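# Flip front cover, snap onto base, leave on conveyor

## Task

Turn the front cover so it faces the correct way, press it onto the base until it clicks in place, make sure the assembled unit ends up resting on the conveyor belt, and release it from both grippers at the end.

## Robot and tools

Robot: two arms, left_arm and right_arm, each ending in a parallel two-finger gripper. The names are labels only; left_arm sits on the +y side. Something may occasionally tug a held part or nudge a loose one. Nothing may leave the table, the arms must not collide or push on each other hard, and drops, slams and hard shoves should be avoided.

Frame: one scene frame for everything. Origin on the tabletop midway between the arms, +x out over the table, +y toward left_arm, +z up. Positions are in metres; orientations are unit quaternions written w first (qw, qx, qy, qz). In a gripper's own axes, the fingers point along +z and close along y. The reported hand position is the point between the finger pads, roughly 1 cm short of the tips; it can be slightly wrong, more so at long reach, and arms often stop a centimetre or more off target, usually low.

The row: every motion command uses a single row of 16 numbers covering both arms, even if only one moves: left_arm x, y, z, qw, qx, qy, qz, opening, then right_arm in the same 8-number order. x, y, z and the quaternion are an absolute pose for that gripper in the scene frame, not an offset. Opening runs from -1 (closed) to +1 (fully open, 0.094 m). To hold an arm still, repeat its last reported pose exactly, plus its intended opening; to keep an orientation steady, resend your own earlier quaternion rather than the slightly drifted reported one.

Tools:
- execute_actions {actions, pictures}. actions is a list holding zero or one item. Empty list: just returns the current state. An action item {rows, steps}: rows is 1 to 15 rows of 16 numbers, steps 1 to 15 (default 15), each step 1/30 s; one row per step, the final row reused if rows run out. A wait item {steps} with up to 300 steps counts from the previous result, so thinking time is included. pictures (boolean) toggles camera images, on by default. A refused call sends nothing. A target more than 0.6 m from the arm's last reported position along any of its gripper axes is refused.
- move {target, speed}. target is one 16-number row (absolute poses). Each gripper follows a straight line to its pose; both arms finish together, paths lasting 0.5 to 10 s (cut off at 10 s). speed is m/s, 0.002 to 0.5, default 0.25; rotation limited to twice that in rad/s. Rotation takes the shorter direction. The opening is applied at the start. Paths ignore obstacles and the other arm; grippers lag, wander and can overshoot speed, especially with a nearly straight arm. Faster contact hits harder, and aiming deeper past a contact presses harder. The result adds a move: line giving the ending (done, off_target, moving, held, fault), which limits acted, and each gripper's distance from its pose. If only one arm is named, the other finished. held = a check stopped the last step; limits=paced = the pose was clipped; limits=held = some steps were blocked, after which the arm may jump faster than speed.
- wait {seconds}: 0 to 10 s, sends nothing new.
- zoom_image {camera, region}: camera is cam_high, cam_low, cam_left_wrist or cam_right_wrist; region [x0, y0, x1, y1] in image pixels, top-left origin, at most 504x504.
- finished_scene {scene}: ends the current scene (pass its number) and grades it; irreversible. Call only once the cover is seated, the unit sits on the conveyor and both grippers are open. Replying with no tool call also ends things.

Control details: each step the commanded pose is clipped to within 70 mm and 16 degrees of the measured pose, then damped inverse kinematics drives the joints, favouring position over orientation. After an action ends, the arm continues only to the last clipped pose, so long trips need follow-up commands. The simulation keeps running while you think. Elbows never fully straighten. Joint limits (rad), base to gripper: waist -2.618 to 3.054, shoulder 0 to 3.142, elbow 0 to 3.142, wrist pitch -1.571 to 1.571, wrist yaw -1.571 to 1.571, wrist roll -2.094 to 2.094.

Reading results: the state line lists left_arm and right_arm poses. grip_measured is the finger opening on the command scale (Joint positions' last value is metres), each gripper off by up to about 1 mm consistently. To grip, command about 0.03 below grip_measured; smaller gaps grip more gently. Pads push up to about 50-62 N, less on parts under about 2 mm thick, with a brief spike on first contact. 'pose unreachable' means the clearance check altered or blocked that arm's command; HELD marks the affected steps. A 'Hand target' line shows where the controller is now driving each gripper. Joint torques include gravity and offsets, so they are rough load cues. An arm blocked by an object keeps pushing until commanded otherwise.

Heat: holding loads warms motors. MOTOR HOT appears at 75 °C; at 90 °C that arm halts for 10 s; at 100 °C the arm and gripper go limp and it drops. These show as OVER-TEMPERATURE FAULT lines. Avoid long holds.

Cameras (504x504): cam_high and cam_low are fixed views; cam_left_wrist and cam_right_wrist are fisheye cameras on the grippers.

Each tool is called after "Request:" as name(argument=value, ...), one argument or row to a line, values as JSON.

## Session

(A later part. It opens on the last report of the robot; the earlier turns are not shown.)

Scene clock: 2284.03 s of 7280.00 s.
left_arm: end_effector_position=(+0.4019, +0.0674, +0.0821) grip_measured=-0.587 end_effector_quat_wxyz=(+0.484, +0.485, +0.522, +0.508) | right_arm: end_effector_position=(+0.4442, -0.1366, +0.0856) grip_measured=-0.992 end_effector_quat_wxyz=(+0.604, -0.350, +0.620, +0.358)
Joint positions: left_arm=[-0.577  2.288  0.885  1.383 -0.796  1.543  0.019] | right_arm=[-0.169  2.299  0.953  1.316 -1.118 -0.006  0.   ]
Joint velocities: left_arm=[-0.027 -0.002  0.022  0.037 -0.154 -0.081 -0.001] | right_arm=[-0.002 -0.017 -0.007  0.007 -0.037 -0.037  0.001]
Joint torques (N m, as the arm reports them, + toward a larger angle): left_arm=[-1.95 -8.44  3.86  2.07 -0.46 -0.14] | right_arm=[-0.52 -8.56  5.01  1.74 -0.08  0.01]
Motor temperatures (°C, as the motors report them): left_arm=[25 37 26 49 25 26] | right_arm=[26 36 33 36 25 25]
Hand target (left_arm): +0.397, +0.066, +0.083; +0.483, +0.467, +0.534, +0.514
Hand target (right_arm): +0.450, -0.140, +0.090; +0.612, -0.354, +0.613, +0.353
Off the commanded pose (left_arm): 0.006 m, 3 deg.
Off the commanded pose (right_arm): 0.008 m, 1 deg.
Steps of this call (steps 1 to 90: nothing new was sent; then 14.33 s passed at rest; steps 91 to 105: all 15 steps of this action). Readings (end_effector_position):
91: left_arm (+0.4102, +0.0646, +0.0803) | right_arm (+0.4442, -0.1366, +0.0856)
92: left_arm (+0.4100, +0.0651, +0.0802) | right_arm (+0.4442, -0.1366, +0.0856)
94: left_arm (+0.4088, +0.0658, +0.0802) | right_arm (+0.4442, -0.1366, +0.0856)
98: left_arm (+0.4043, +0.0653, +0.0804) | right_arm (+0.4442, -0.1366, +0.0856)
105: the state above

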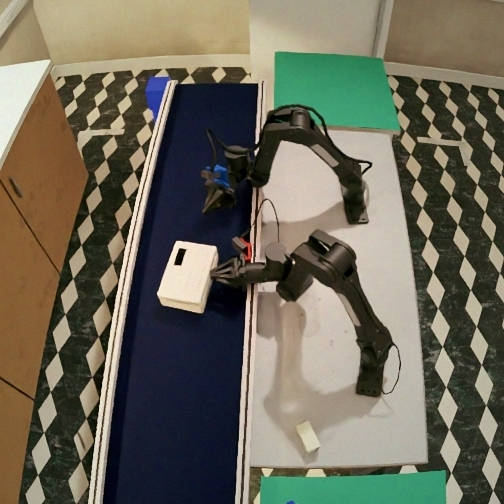

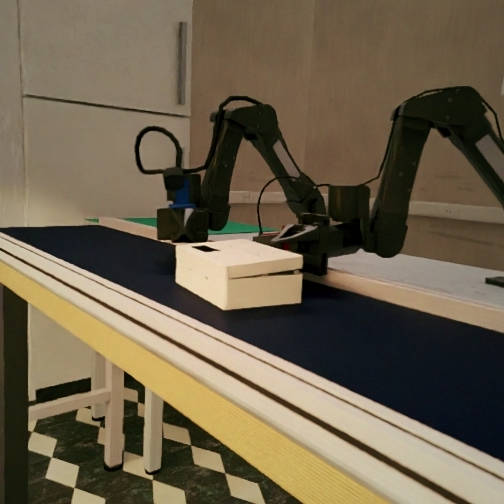

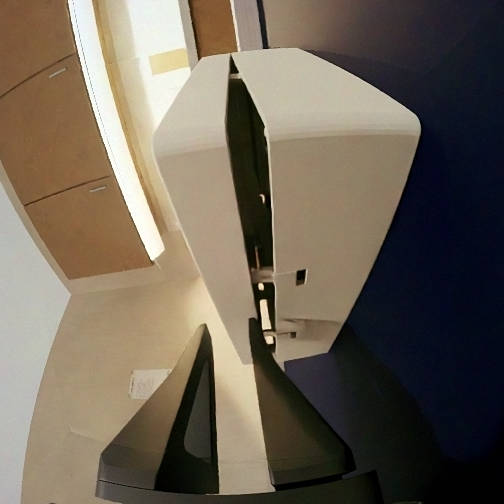

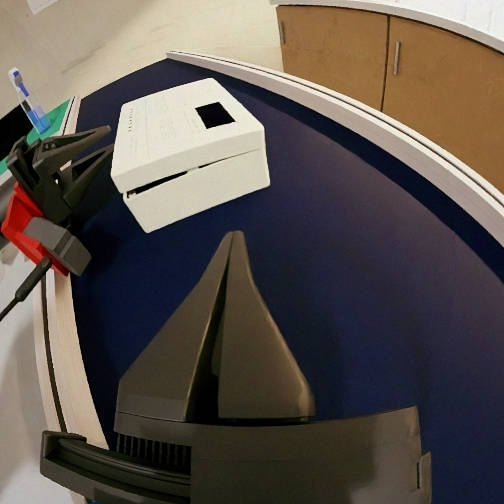

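Request:
move(
  target=[0.400,0.067,0.135,0.4866,0.4708,0.5305,0.5103,-0.585,0.45,-0.14,0.09,0.6124,-0.3536,0.6124,0.3536,-1],
  speed=0.04,
)

Scene clock: 2295.33 s of 7280.00 s.
left_arm: end_effector_position=(+0.4021, +0.0689, +0.1223) grip_measured=-0.587 end_effector_quat_wxyz=(+0.476, +0.482, +0.528, +0.513) | right_arm: end_effector_position=(+0.4442, -0.1366, +0.0856) grip_measured=-0.992 end_effector_quat_wxyz=(+0.604, -0.350, +0.620, +0.358)
Joint positions: left_arm=[-0.582  2.135  0.887  1.216 -0.823  1.539  0.019] | right_arm=[-0.169  2.299  0.953  1.316 -1.118 -0.006  0.   ]
Joint velocities: left_arm=[ 0.002 -0.012  0.012 -0.022 -0.022 -0.037 -0.   ] | right_arm=[ 0.012 -0.007 -0.012  0.037  0.007 -0.11  -0.001]
Joint torques (N m, as the arm reports them, + toward a larger angle): left_arm=[ -0.55 -11.02   4.04   2.    -0.07  -0.14] | right_arm=[-0.4  -8.6   4.84  1.77 -0.1   0.06]
Motor temperatures (°C, as the motors report them): left_arm=[25 37 26 48 25 26] | right_arm=[26 36 33 36 25 25]
Hand target (left_arm): +0.400, +0.067, +0.135; +0.487, +0.471, +0.530, +0.510
Hand target (right_arm): +0.450, -0.140, +0.090; +0.612, -0.354, +0.613, +0.353
Off the commanded pose (left_arm): 0.013 m, 2 deg.
Off the commanded pose (right_arm): 0.008 m, 1 deg.
After step 90, 6.73 s passed at rest.
move: off_target (left_arm)

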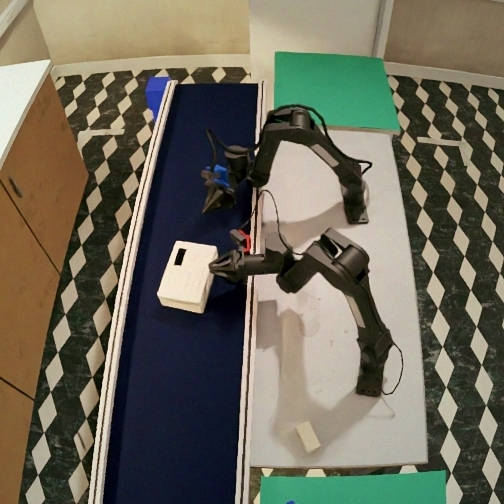

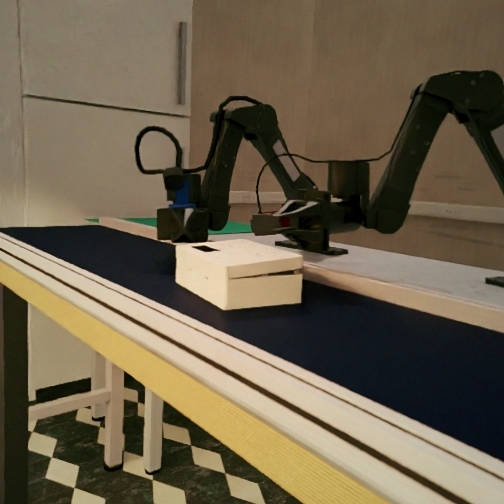

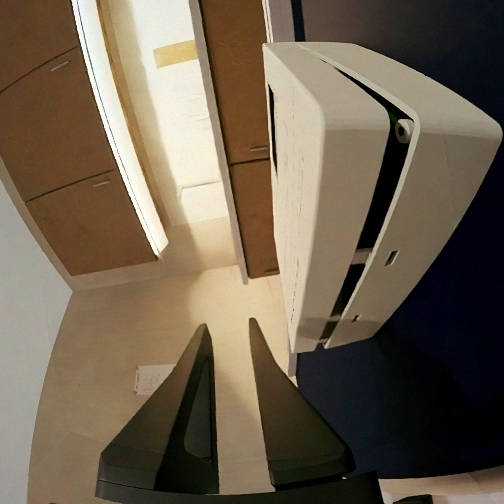

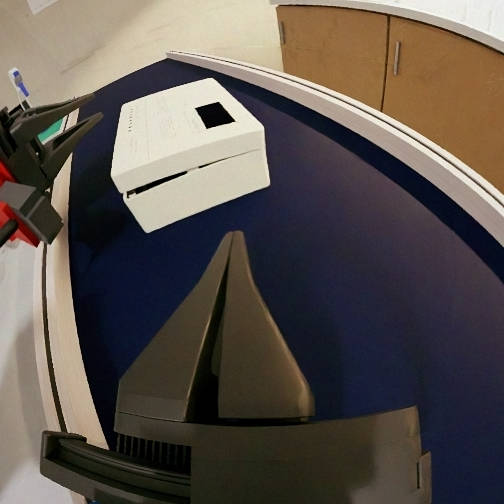

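Request:
move(
  target=[0.4296,0.0586,0.15,0.1730,0.0858,0.9811,-0.0151,0.06,0.45,-0.14,0.09,0.6124,-0.3536,0.6124,0.3536,-1],
  speed=0.25,
)

Scene clock: 2338.10 s of 7280.00 s.
left_arm: end_effector_position=(+0.4259, +0.0582, +0.1424) grip_measured=+0.058 end_effector_quat_wxyz=(+0.164, +0.091, +0.982, -0.006) | right_arm: end_effector_position=(+0.4442, -0.1366, +0.0856) grip_measured=-0.992 end_effector_quat_wxyz=(+0.604, -0.350, +0.620, +0.358)
Joint positions: left_arm=[-0.358  2.419  2.521 -1.365 -0.122 -0.312  0.05 ] | right_arm=[-0.169  2.299  0.953  1.316 -1.118 -0.006  0.   ]
Joint velocities: left_arm=[-0.002  0.012  0.007  0.007  0.037 -0.007  0.   ] | right_arm=[-0.012 -0.002  0.007  0.037  0.037  0.007 -0.001]
Joint torques (N m, as the arm reports them, + toward a larger angle): left_arm=[  0.24 -11.73   7.81   0.88  -0.08  -0.15] | right_arm=[-0.54 -8.8   4.79  1.78 -0.07  0.06]
Motor temperatures (°C, as the motors report them): left_arm=[25 39 27 46 25 26] | right_arm=[26 36 33 36 25 25]
Hand target (left_arm): +0.429, +0.058, +0.151; +0.173, +0.083, +0.981, -0.012
Hand target (right_arm): +0.450, -0.140, +0.090; +0.612, -0.354, +0.613, +0.353
Off the commanded pose (left_arm): 0.008 m, 2 deg.
Off the commanded pose (right_arm): 0.008 m, 1 deg.
After step 90, 35.43 s passed at rest.
move: done

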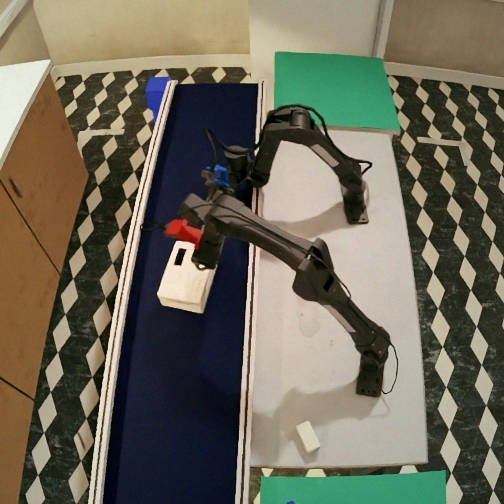

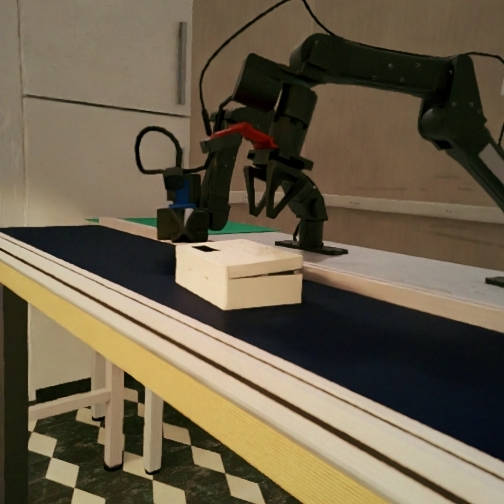

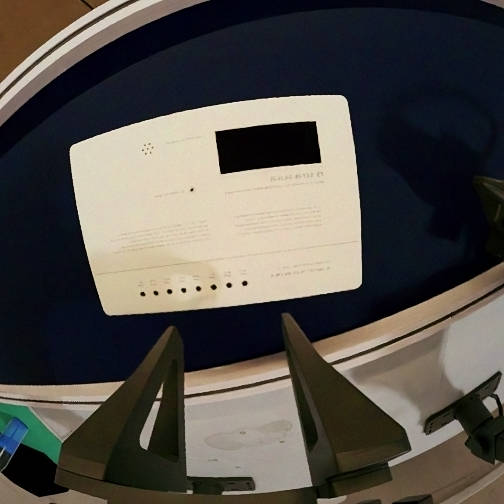

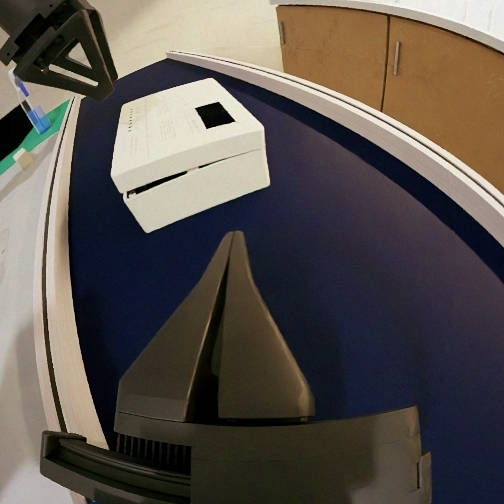

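Request:
move(
  target=[0.435,0.0580,0.113,0.1730,0.0858,0.9811,-0.0151,0.06,0.45,-0.14,0.09,0.6124,-0.3536,0.6124,0.3536,-1],
  speed=0.05,
)

Scene clock: 2347.40 s of 7280.00 s.
left_arm: end_effector_position=(+0.4257, +0.0564, +0.0936) grip_measured=+0.058 end_effector_quat_wxyz=(+0.144, +0.093, +0.985, -0.003) | right_arm: end_effector_position=(+0.4442, -0.1366, +0.0856) grip_measured=-0.992 end_effector_quat_wxyz=(+0.604, -0.350, +0.620, +0.358)
Joint positions: left_arm=[-0.358  2.409  2.316 -1.211 -0.112 -0.313  0.05 ] | right_arm=[-0.169  2.299  0.953  1.316 -1.118 -0.006  0.   ]
Joint velocities: left_arm=[ 0.007 -0.017  0.007 -0.037 -0.037 -0.022 -0.   ] | right_arm=[ 0.002  0.002  0.002 -0.037 -0.066  0.022 -0.001]
Joint torques (N m, as the arm reports them, + toward a larger angle): left_arm=[  0.93 -14.85   5.33   1.2   -0.1    0.01] | right_arm=[-0.48 -8.64  4.87  1.79 -0.1   0.03]
Motor temperatures (°C, as the motors report them): left_arm=[25 40 27 44 25 26] | right_arm=[26 36 33 36 25 25]
Hand target (left_arm): +0.435, +0.058, +0.113; +0.173, +0.086, +0.981, -0.015
Hand target (right_arm): +0.450, -0.140, +0.090; +0.612, -0.354, +0.613, +0.353
Off the commanded pose (left_arm): 0.022 m, 4 deg.
Off the commanded pose (right_arm): 0.008 m, 1 deg.
After step 90, 5.07 s passed at rest.
move: off_target (left_arm)

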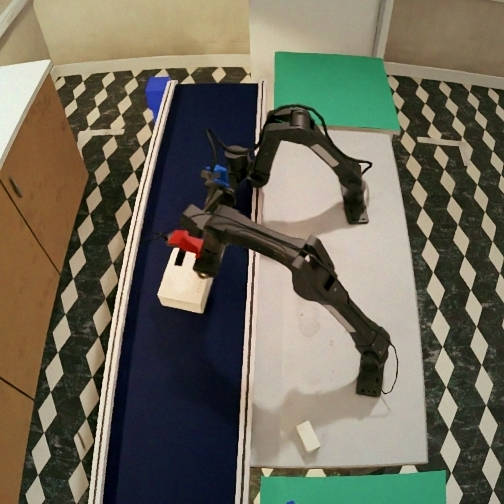

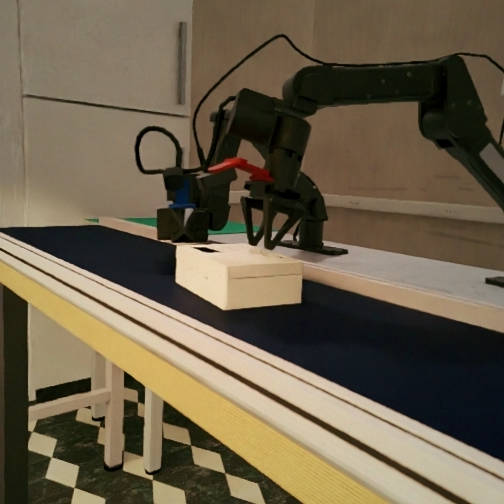

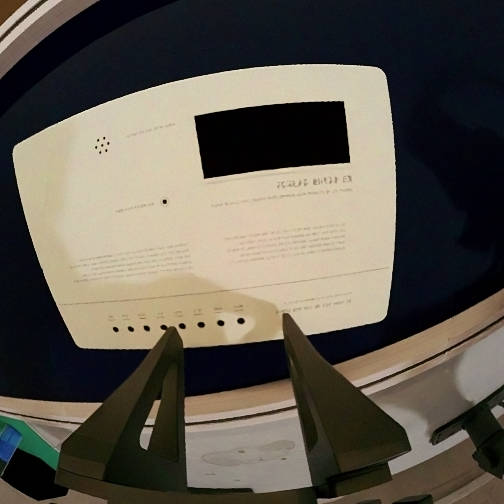

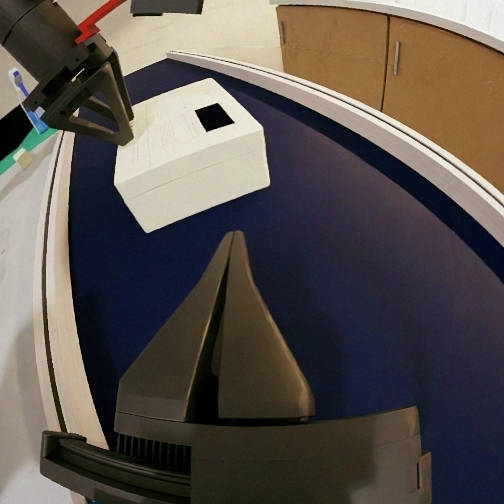

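Request:
zoom_image(
  camera="cam_low",
  region=[160, 220, 340, 320],
)

Request:
zoom_image(
  camera="cam_right_wrist",
  region=[60, 60, 290, 250],
)

Region (160, 220, 340, 320) of cam_low's 504x504 image, scaled by 2.800, with more detail than that image has.

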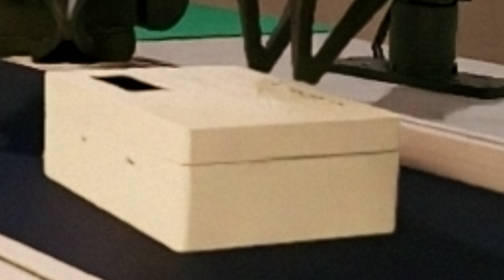

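Region (60, 60, 290, 250) of cam_right_wrist's 504x504 image, scaled by 2.191, with more detail than that image has; it fills the top 416 rows of this view, and the rest is white.

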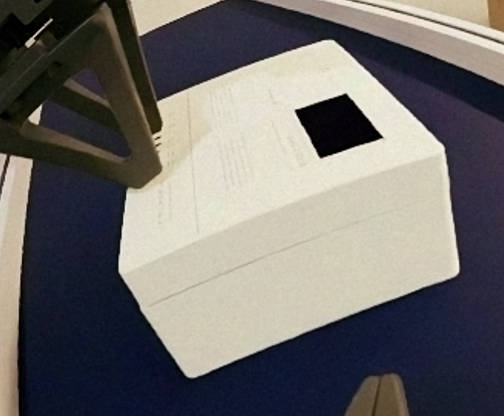

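Request:
execute_actions(
  actions=[
    {"rows": [[0.435,0.058,0.112,0.1730,0.0858,0.9811,-0.0151,0.06,0.45,-0.14,0.09,0.6124,-0.3536,0.6124,0.3536,-1],[0.435,0.058,0.111,0.1730,0.0858,0.9811,-0.0151,0.06,0.45,-0.14,0.09,0.6124,-0.3536,0.6124,0.3536,-1],[0.435,0.058,0.110,0.1730,0.0858,0.9811,-0.0151,0.06,0.45,-0.14,0.09,0.6124,-0.3536,0.6124,0.3536,-1],[0.435,0.058,0.109,0.1730,0.0858,0.9811,-0.0151,0.06,0.45,-0.14,0.09,0.6124,-0.3536,0.6124,0.3536,-1],[0.435,0.058,0.108,0.1730,0.0858,0.9811,-0.0151,0.06,0.45,-0.14,0.09,0.6124,-0.3536,0.6124,0.3536,-1],[0.435,0.058,0.107,0.1730,0.0858,0.9811,-0.0151,0.06,0.45,-0.14,0.09,0.6124,-0.3536,0.6124,0.3536,-1],[0.435,0.058,0.106,0.1730,0.0858,0.9811,-0.0151,0.06,0.45,-0.14,0.09,0.6124,-0.3536,0.6124,0.3536,-1],[0.435,0.058,0.105,0.1730,0.0858,0.9811,-0.0151,0.06,0.45,-0.14,0.09,0.6124,-0.3536,0.6124,0.3536,-1],[0.435,0.058,0.104,0.1730,0.0858,0.9811,-0.0151,0.06,0.45,-0.14,0.09,0.6124,-0.3536,0.6124,0.3536,-1],[0.435,0.058,0.103,0.1730,0.0858,0.9811,-0.0151,0.06,0.45,-0.14,0.09,0.6124,-0.3536,0.6124,0.3536,-1]], "steps": 15},
  ],
)

Scene clock: 2370.73 s of 7280.00 s.
left_arm: end_effector_position=(+0.4266, +0.0576, +0.0895) grip_measured=+0.058 end_effector_quat_wxyz=(+0.148, +0.091, +0.985, -0.006) | right_arm: end_effector_position=(+0.4442, -0.1366, +0.0856) grip_measured=-0.992 end_effector_quat_wxyz=(+0.604, -0.350, +0.620, +0.358)
Joint positions: left_arm=[-0.354  2.391  2.266 -1.168 -0.109 -0.313  0.05 ] | right_arm=[-0.169  2.299  0.953  1.316 -1.118 -0.006  0.   ]
Joint velocities: left_arm=[-0.002  0.012 -0.002  0.037  0.081 -0.022  0.001] | right_arm=[ 0.012 -0.007 -0.007 -0.022 -0.066  0.022 -0.001]
Joint torques (N m, as the arm reports them, + toward a larger angle): left_arm=[  0.6  -14.21   5.14   1.3   -0.11   0.04] | right_arm=[-0.49 -8.68  5.    1.77 -0.09  0.03]
Motor temperatures (°C, as the motors report them): left_arm=[25 43 27 43 25 26] | right_arm=[26 36 33 36 25 25]
Hand target (left_arm): +0.435, +0.058, +0.103; +0.172, +0.086, +0.981, -0.015
Hand target (right_arm): +0.450, -0.140, +0.090; +0.612, -0.354, +0.613, +0.353
Off the commanded pose (left_arm): 0.016 m, 3 deg.
Off the commanded pose (right_arm): 0.008 m, 1 deg.
Steps of this call (steps 1 to 90: nothing new was sent; then 19.83 s passed at rest; steps 91 to 105: all 15 steps of this action). Readings (end_effector_position):
91: left_arm (+0.4259, +0.0563, +0.0937) | right_arm (+0.4442, -0.1366, +0.0856)
92: left_arm (+0.4260, +0.0562, +0.0933) | right_arm (+0.4442, -0.1366, +0.0856)
94: left_arm (+0.4258, +0.0563, +0.0923) | right_arm (+0.4442, -0.1366, +0.0856)
98: left_arm (+0.4252, +0.0571, +0.0902) | right_arm (+0.4442, -0.1366, +0.0856)
105: the state above

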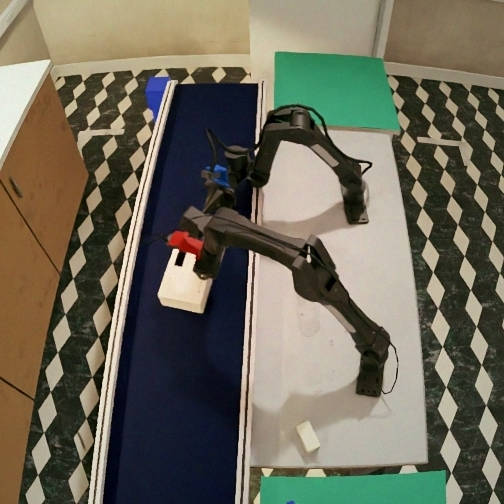

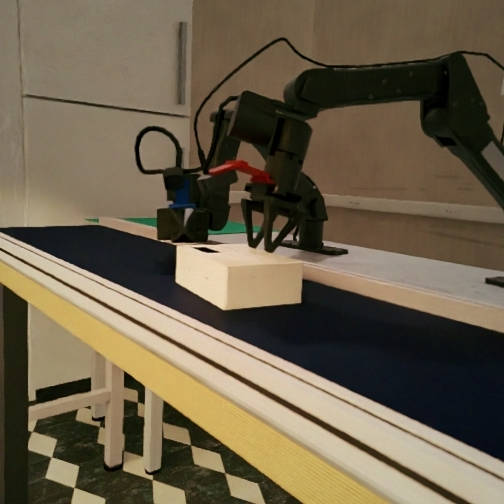

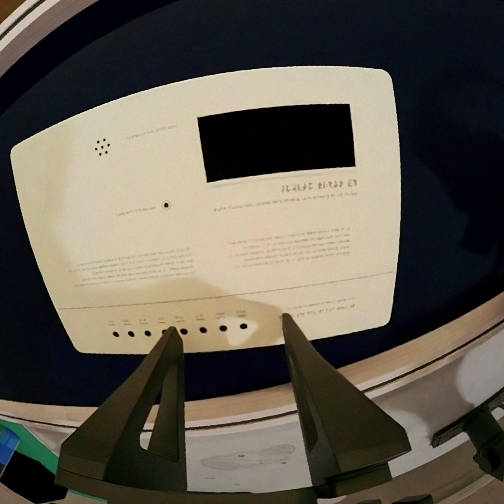

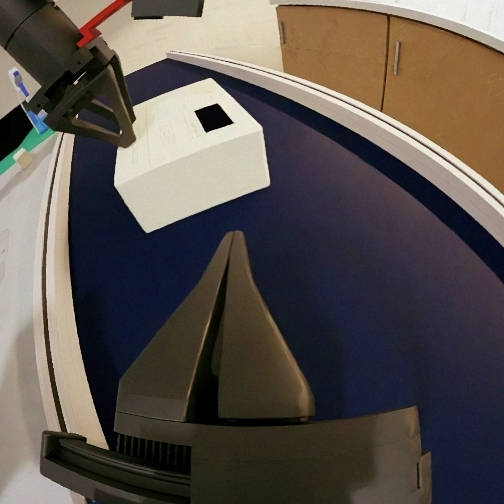

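Request:
zoom_image(
  camera="cam_low",
  region=[160, 220, 340, 320],
)

Request:
zoom_image(
  camera="cam_right_wrist",
  region=[60, 60, 290, 250],
)

Region (160, 220, 340, 320) of cam_low's 504x504 image, scaled by 2.800, with more detail than that image has.

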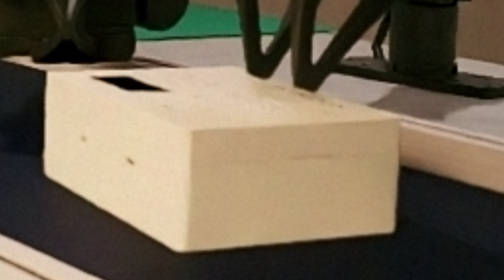

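Region (60, 60, 290, 250) of cam_right_wrist's 504x504 image, scaled by 2.191, with more detail than that image has; it fills the top 416 rows of this view, and the rest is white.

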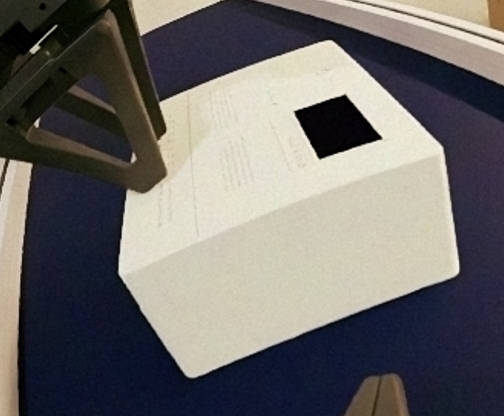

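Request:
execute_actions(
  actions=[
    {"rows": [[0.435,0.058,0.102,0.1730,0.0858,0.9811,-0.0151,0.06,0.45,-0.14,0.09,0.6124,-0.3536,0.6124,0.3536,-1],[0.435,0.058,0.101,0.1730,0.0858,0.9811,-0.0151,0.06,0.45,-0.14,0.09,0.6124,-0.3536,0.6124,0.3536,-1],[0.435,0.058,0.100,0.1730,0.0858,0.9811,-0.0151,0.06,0.45,-0.14,0.09,0.6124,-0.3536,0.6124,0.3536,-1],[0.435,0.058,0.099,0.1730,0.0858,0.9811,-0.0151,0.06,0.45,-0.14,0.09,0.6124,-0.3536,0.6124,0.3536,-1],[0.435,0.058,0.098,0.1730,0.0858,0.9811,-0.0151,0.06,0.45,-0.14,0.09,0.6124,-0.3536,0.6124,0.3536,-1],[0.435,0.058,0.097,0.1730,0.0858,0.9811,-0.0151,0.06,0.45,-0.14,0.09,0.6124,-0.3536,0.6124,0.3536,-1],[0.435,0.058,0.096,0.1730,0.0858,0.9811,-0.0151,0.06,0.45,-0.14,0.09,0.6124,-0.3536,0.6124,0.3536,-1],[0.435,0.058,0.095,0.1730,0.0858,0.9811,-0.0151,0.06,0.45,-0.14,0.09,0.6124,-0.3536,0.6124,0.3536,-1],[0.435,0.058,0.094,0.1730,0.0858,0.9811,-0.0151,0.06,0.45,-0.14,0.09,0.6124,-0.3536,0.6124,0.3536,-1],[0.435,0.058,0.093,0.1730,0.0858,0.9811,-0.0151,0.06,0.45,-0.14,0.09,0.6124,-0.3536,0.6124,0.3536,-1]], "steps": 15},
  ],
  pictures=false,
)

Scene clock: 2394.13 s of 7280.00 s.
left_arm: end_effector_position=(+0.4279, +0.0570, +0.0889) grip_measured=+0.058 end_effector_quat_wxyz=(+0.156, +0.090, +0.984, -0.010) | right_arm: end_effector_position=(+0.4442, -0.1366, +0.0856) grip_measured=-0.992 end_effector_quat_wxyz=(+0.604, -0.350, +0.620, +0.358)
Joint positions: left_arm=[-0.354  2.371  2.223 -1.127 -0.109 -0.313  0.05 ] | right_arm=[-0.169  2.299  0.953  1.316 -1.118 -0.006  0.   ]
Joint velocities: left_arm=[-0.007  0.007 -0.007 -0.007  0.037 -0.066  0.   ] | right_arm=[ 0.002 -0.012 -0.012 -0.022 -0.007 -0.066  0.001]
Joint torques (N m, as the arm reports them, + toward a larger angle): left_arm=[  0.65 -12.94   4.6    1.4   -0.13   0.01] | right_arm=[-0.52 -8.53  4.85  1.73 -0.09  0.05]
Motor temperatures (°C, as the motors report them): left_arm=[25 44 27 41 25 26] | right_arm=[26 36 33 36 25 25]
Hand target (left_arm): +0.435, +0.058, +0.093; +0.172, +0.086, +0.981, -0.015
Hand target (right_arm): +0.450, -0.140, +0.090; +0.612, -0.354, +0.613, +0.353
Off the commanded pose (left_arm): 0.008 m, 2 deg.
Off the commanded pose (right_arm): 0.008 m, 1 deg.
Steps of this call (steps 1 to 90: nothing new was sent; then 19.90 s passed at rest; steps 91 to 105: all 15 steps of this action). Readings (end_effector_position):
91: left_arm (+0.4280, +0.0570, +0.0896) | right_arm (+0.4442, -0.1366, +0.0856)
92: left_arm (+0.4280, +0.0570, +0.0895) | right_arm (+0.4442, -0.1366, +0.0856)
94: left_arm (+0.4280, +0.0570, +0.0892) | right_arm (+0.4442, -0.1366, +0.0856)
98: left_arm (+0.4280, +0.0570, +0.0890) | right_arm (+0.4442, -0.1366, +0.0856)
105: the state above

Request:
move(
  target=[0.36,0.075,0.15,0.3326,0.2193,0.9138,-0.0798,0.06,0.45,-0.14,0.09,0.6124,-0.3536,0.6124,0.3536,-1],
  speed=0.08,
)

Scene clock: 2402.90 s of 7280.00 s.
left_arm: end_effector_position=(+0.3565, +0.0816, +0.1320) grip_measured=+0.058 end_effector_quat_wxyz=(+0.304, +0.215, +0.925, -0.071) | right_arm: end_effector_position=(+0.4442, -0.1366, +0.0856) grip_measured=-0.992 end_effector_quat_wxyz=(+0.604, -0.350, +0.620, +0.358)
Joint positions: left_arm=[-0.354  1.736  1.308 -0.509 -0.033 -0.045  0.05 ] | right_arm=[-0.169  2.299  0.953  1.316 -1.118 -0.006  0.   ]
Joint velocities: left_arm=[ 0.002 -0.007 -0.002 -0.066 -0.037  0.051 -0.001] | right_arm=[ 0.002 -0.002 -0.002 -0.081 -0.037  0.022  0.   ]
Joint torques (N m, as the arm reports them, + toward a larger angle): left_arm=[-0.28 -9.93  5.9   1.87  0.03  0.04] | right_arm=[-0.67 -8.74  5.1   1.77 -0.09  0.03]
Motor temperatures (°C, as the motors report them): left_arm=[25 43 27 41 25 26] | right_arm=[26 36 33 36 25 25]
Hand target (left_arm): +0.360, +0.076, +0.149; +0.332, +0.219, +0.914, -0.081
Hand target (right_arm): +0.450, -0.140, +0.090; +0.612, -0.354, +0.613, +0.353
Off the commanded pose (left_arm): 0.019 m, 4 deg.
Off the commanded pose (right_arm): 0.008 m, 1 deg.
After step 90, 2.27 s passed at rest.
move: off_target (left_arm)

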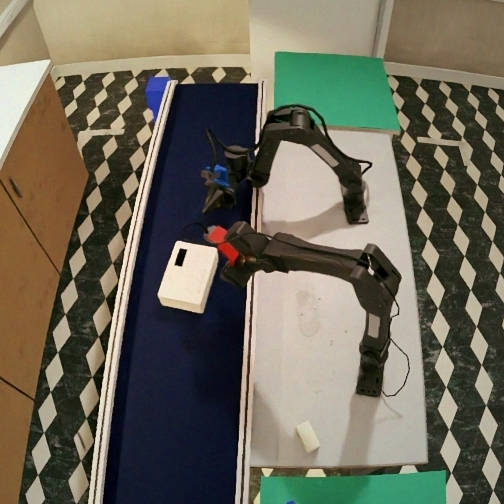

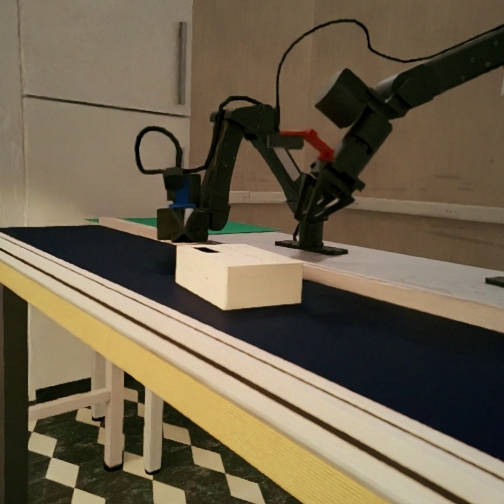

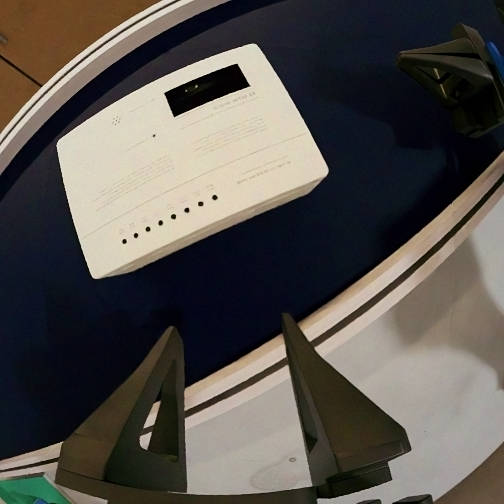

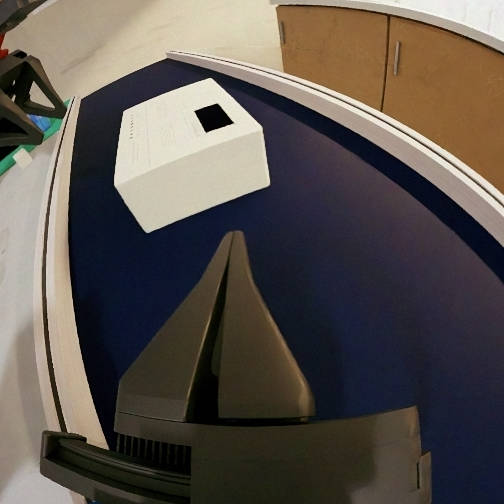

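Request:
zoom_image(
  camera="cam_low",
  region=[160, 220, 340, 320],
)

Request:
zoom_image(
  camera="cam_right_wrist",
  region=[60, 60, 290, 250],
)

Region (160, 220, 340, 320) of cam_low's 504x504 image, scaled by 2.800, with more detail than that image has.

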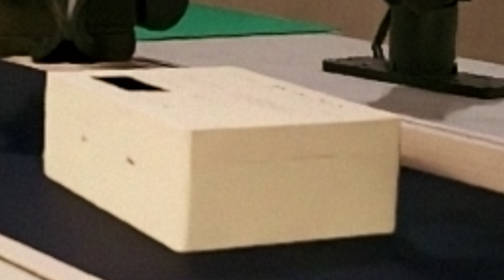

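Region (60, 60, 290, 250) of cam_right_wrist's 504x504 image, scaled by 2.191, with more detail than that image has; it fills the top 416 rows of this view, and the rest is white.

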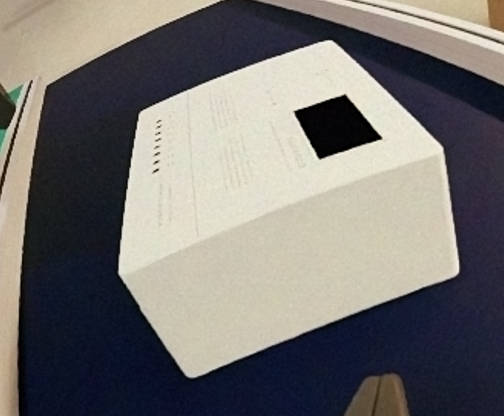

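Request:
finished_scene(
  scene=1,
)

The scene is finished: the task was done.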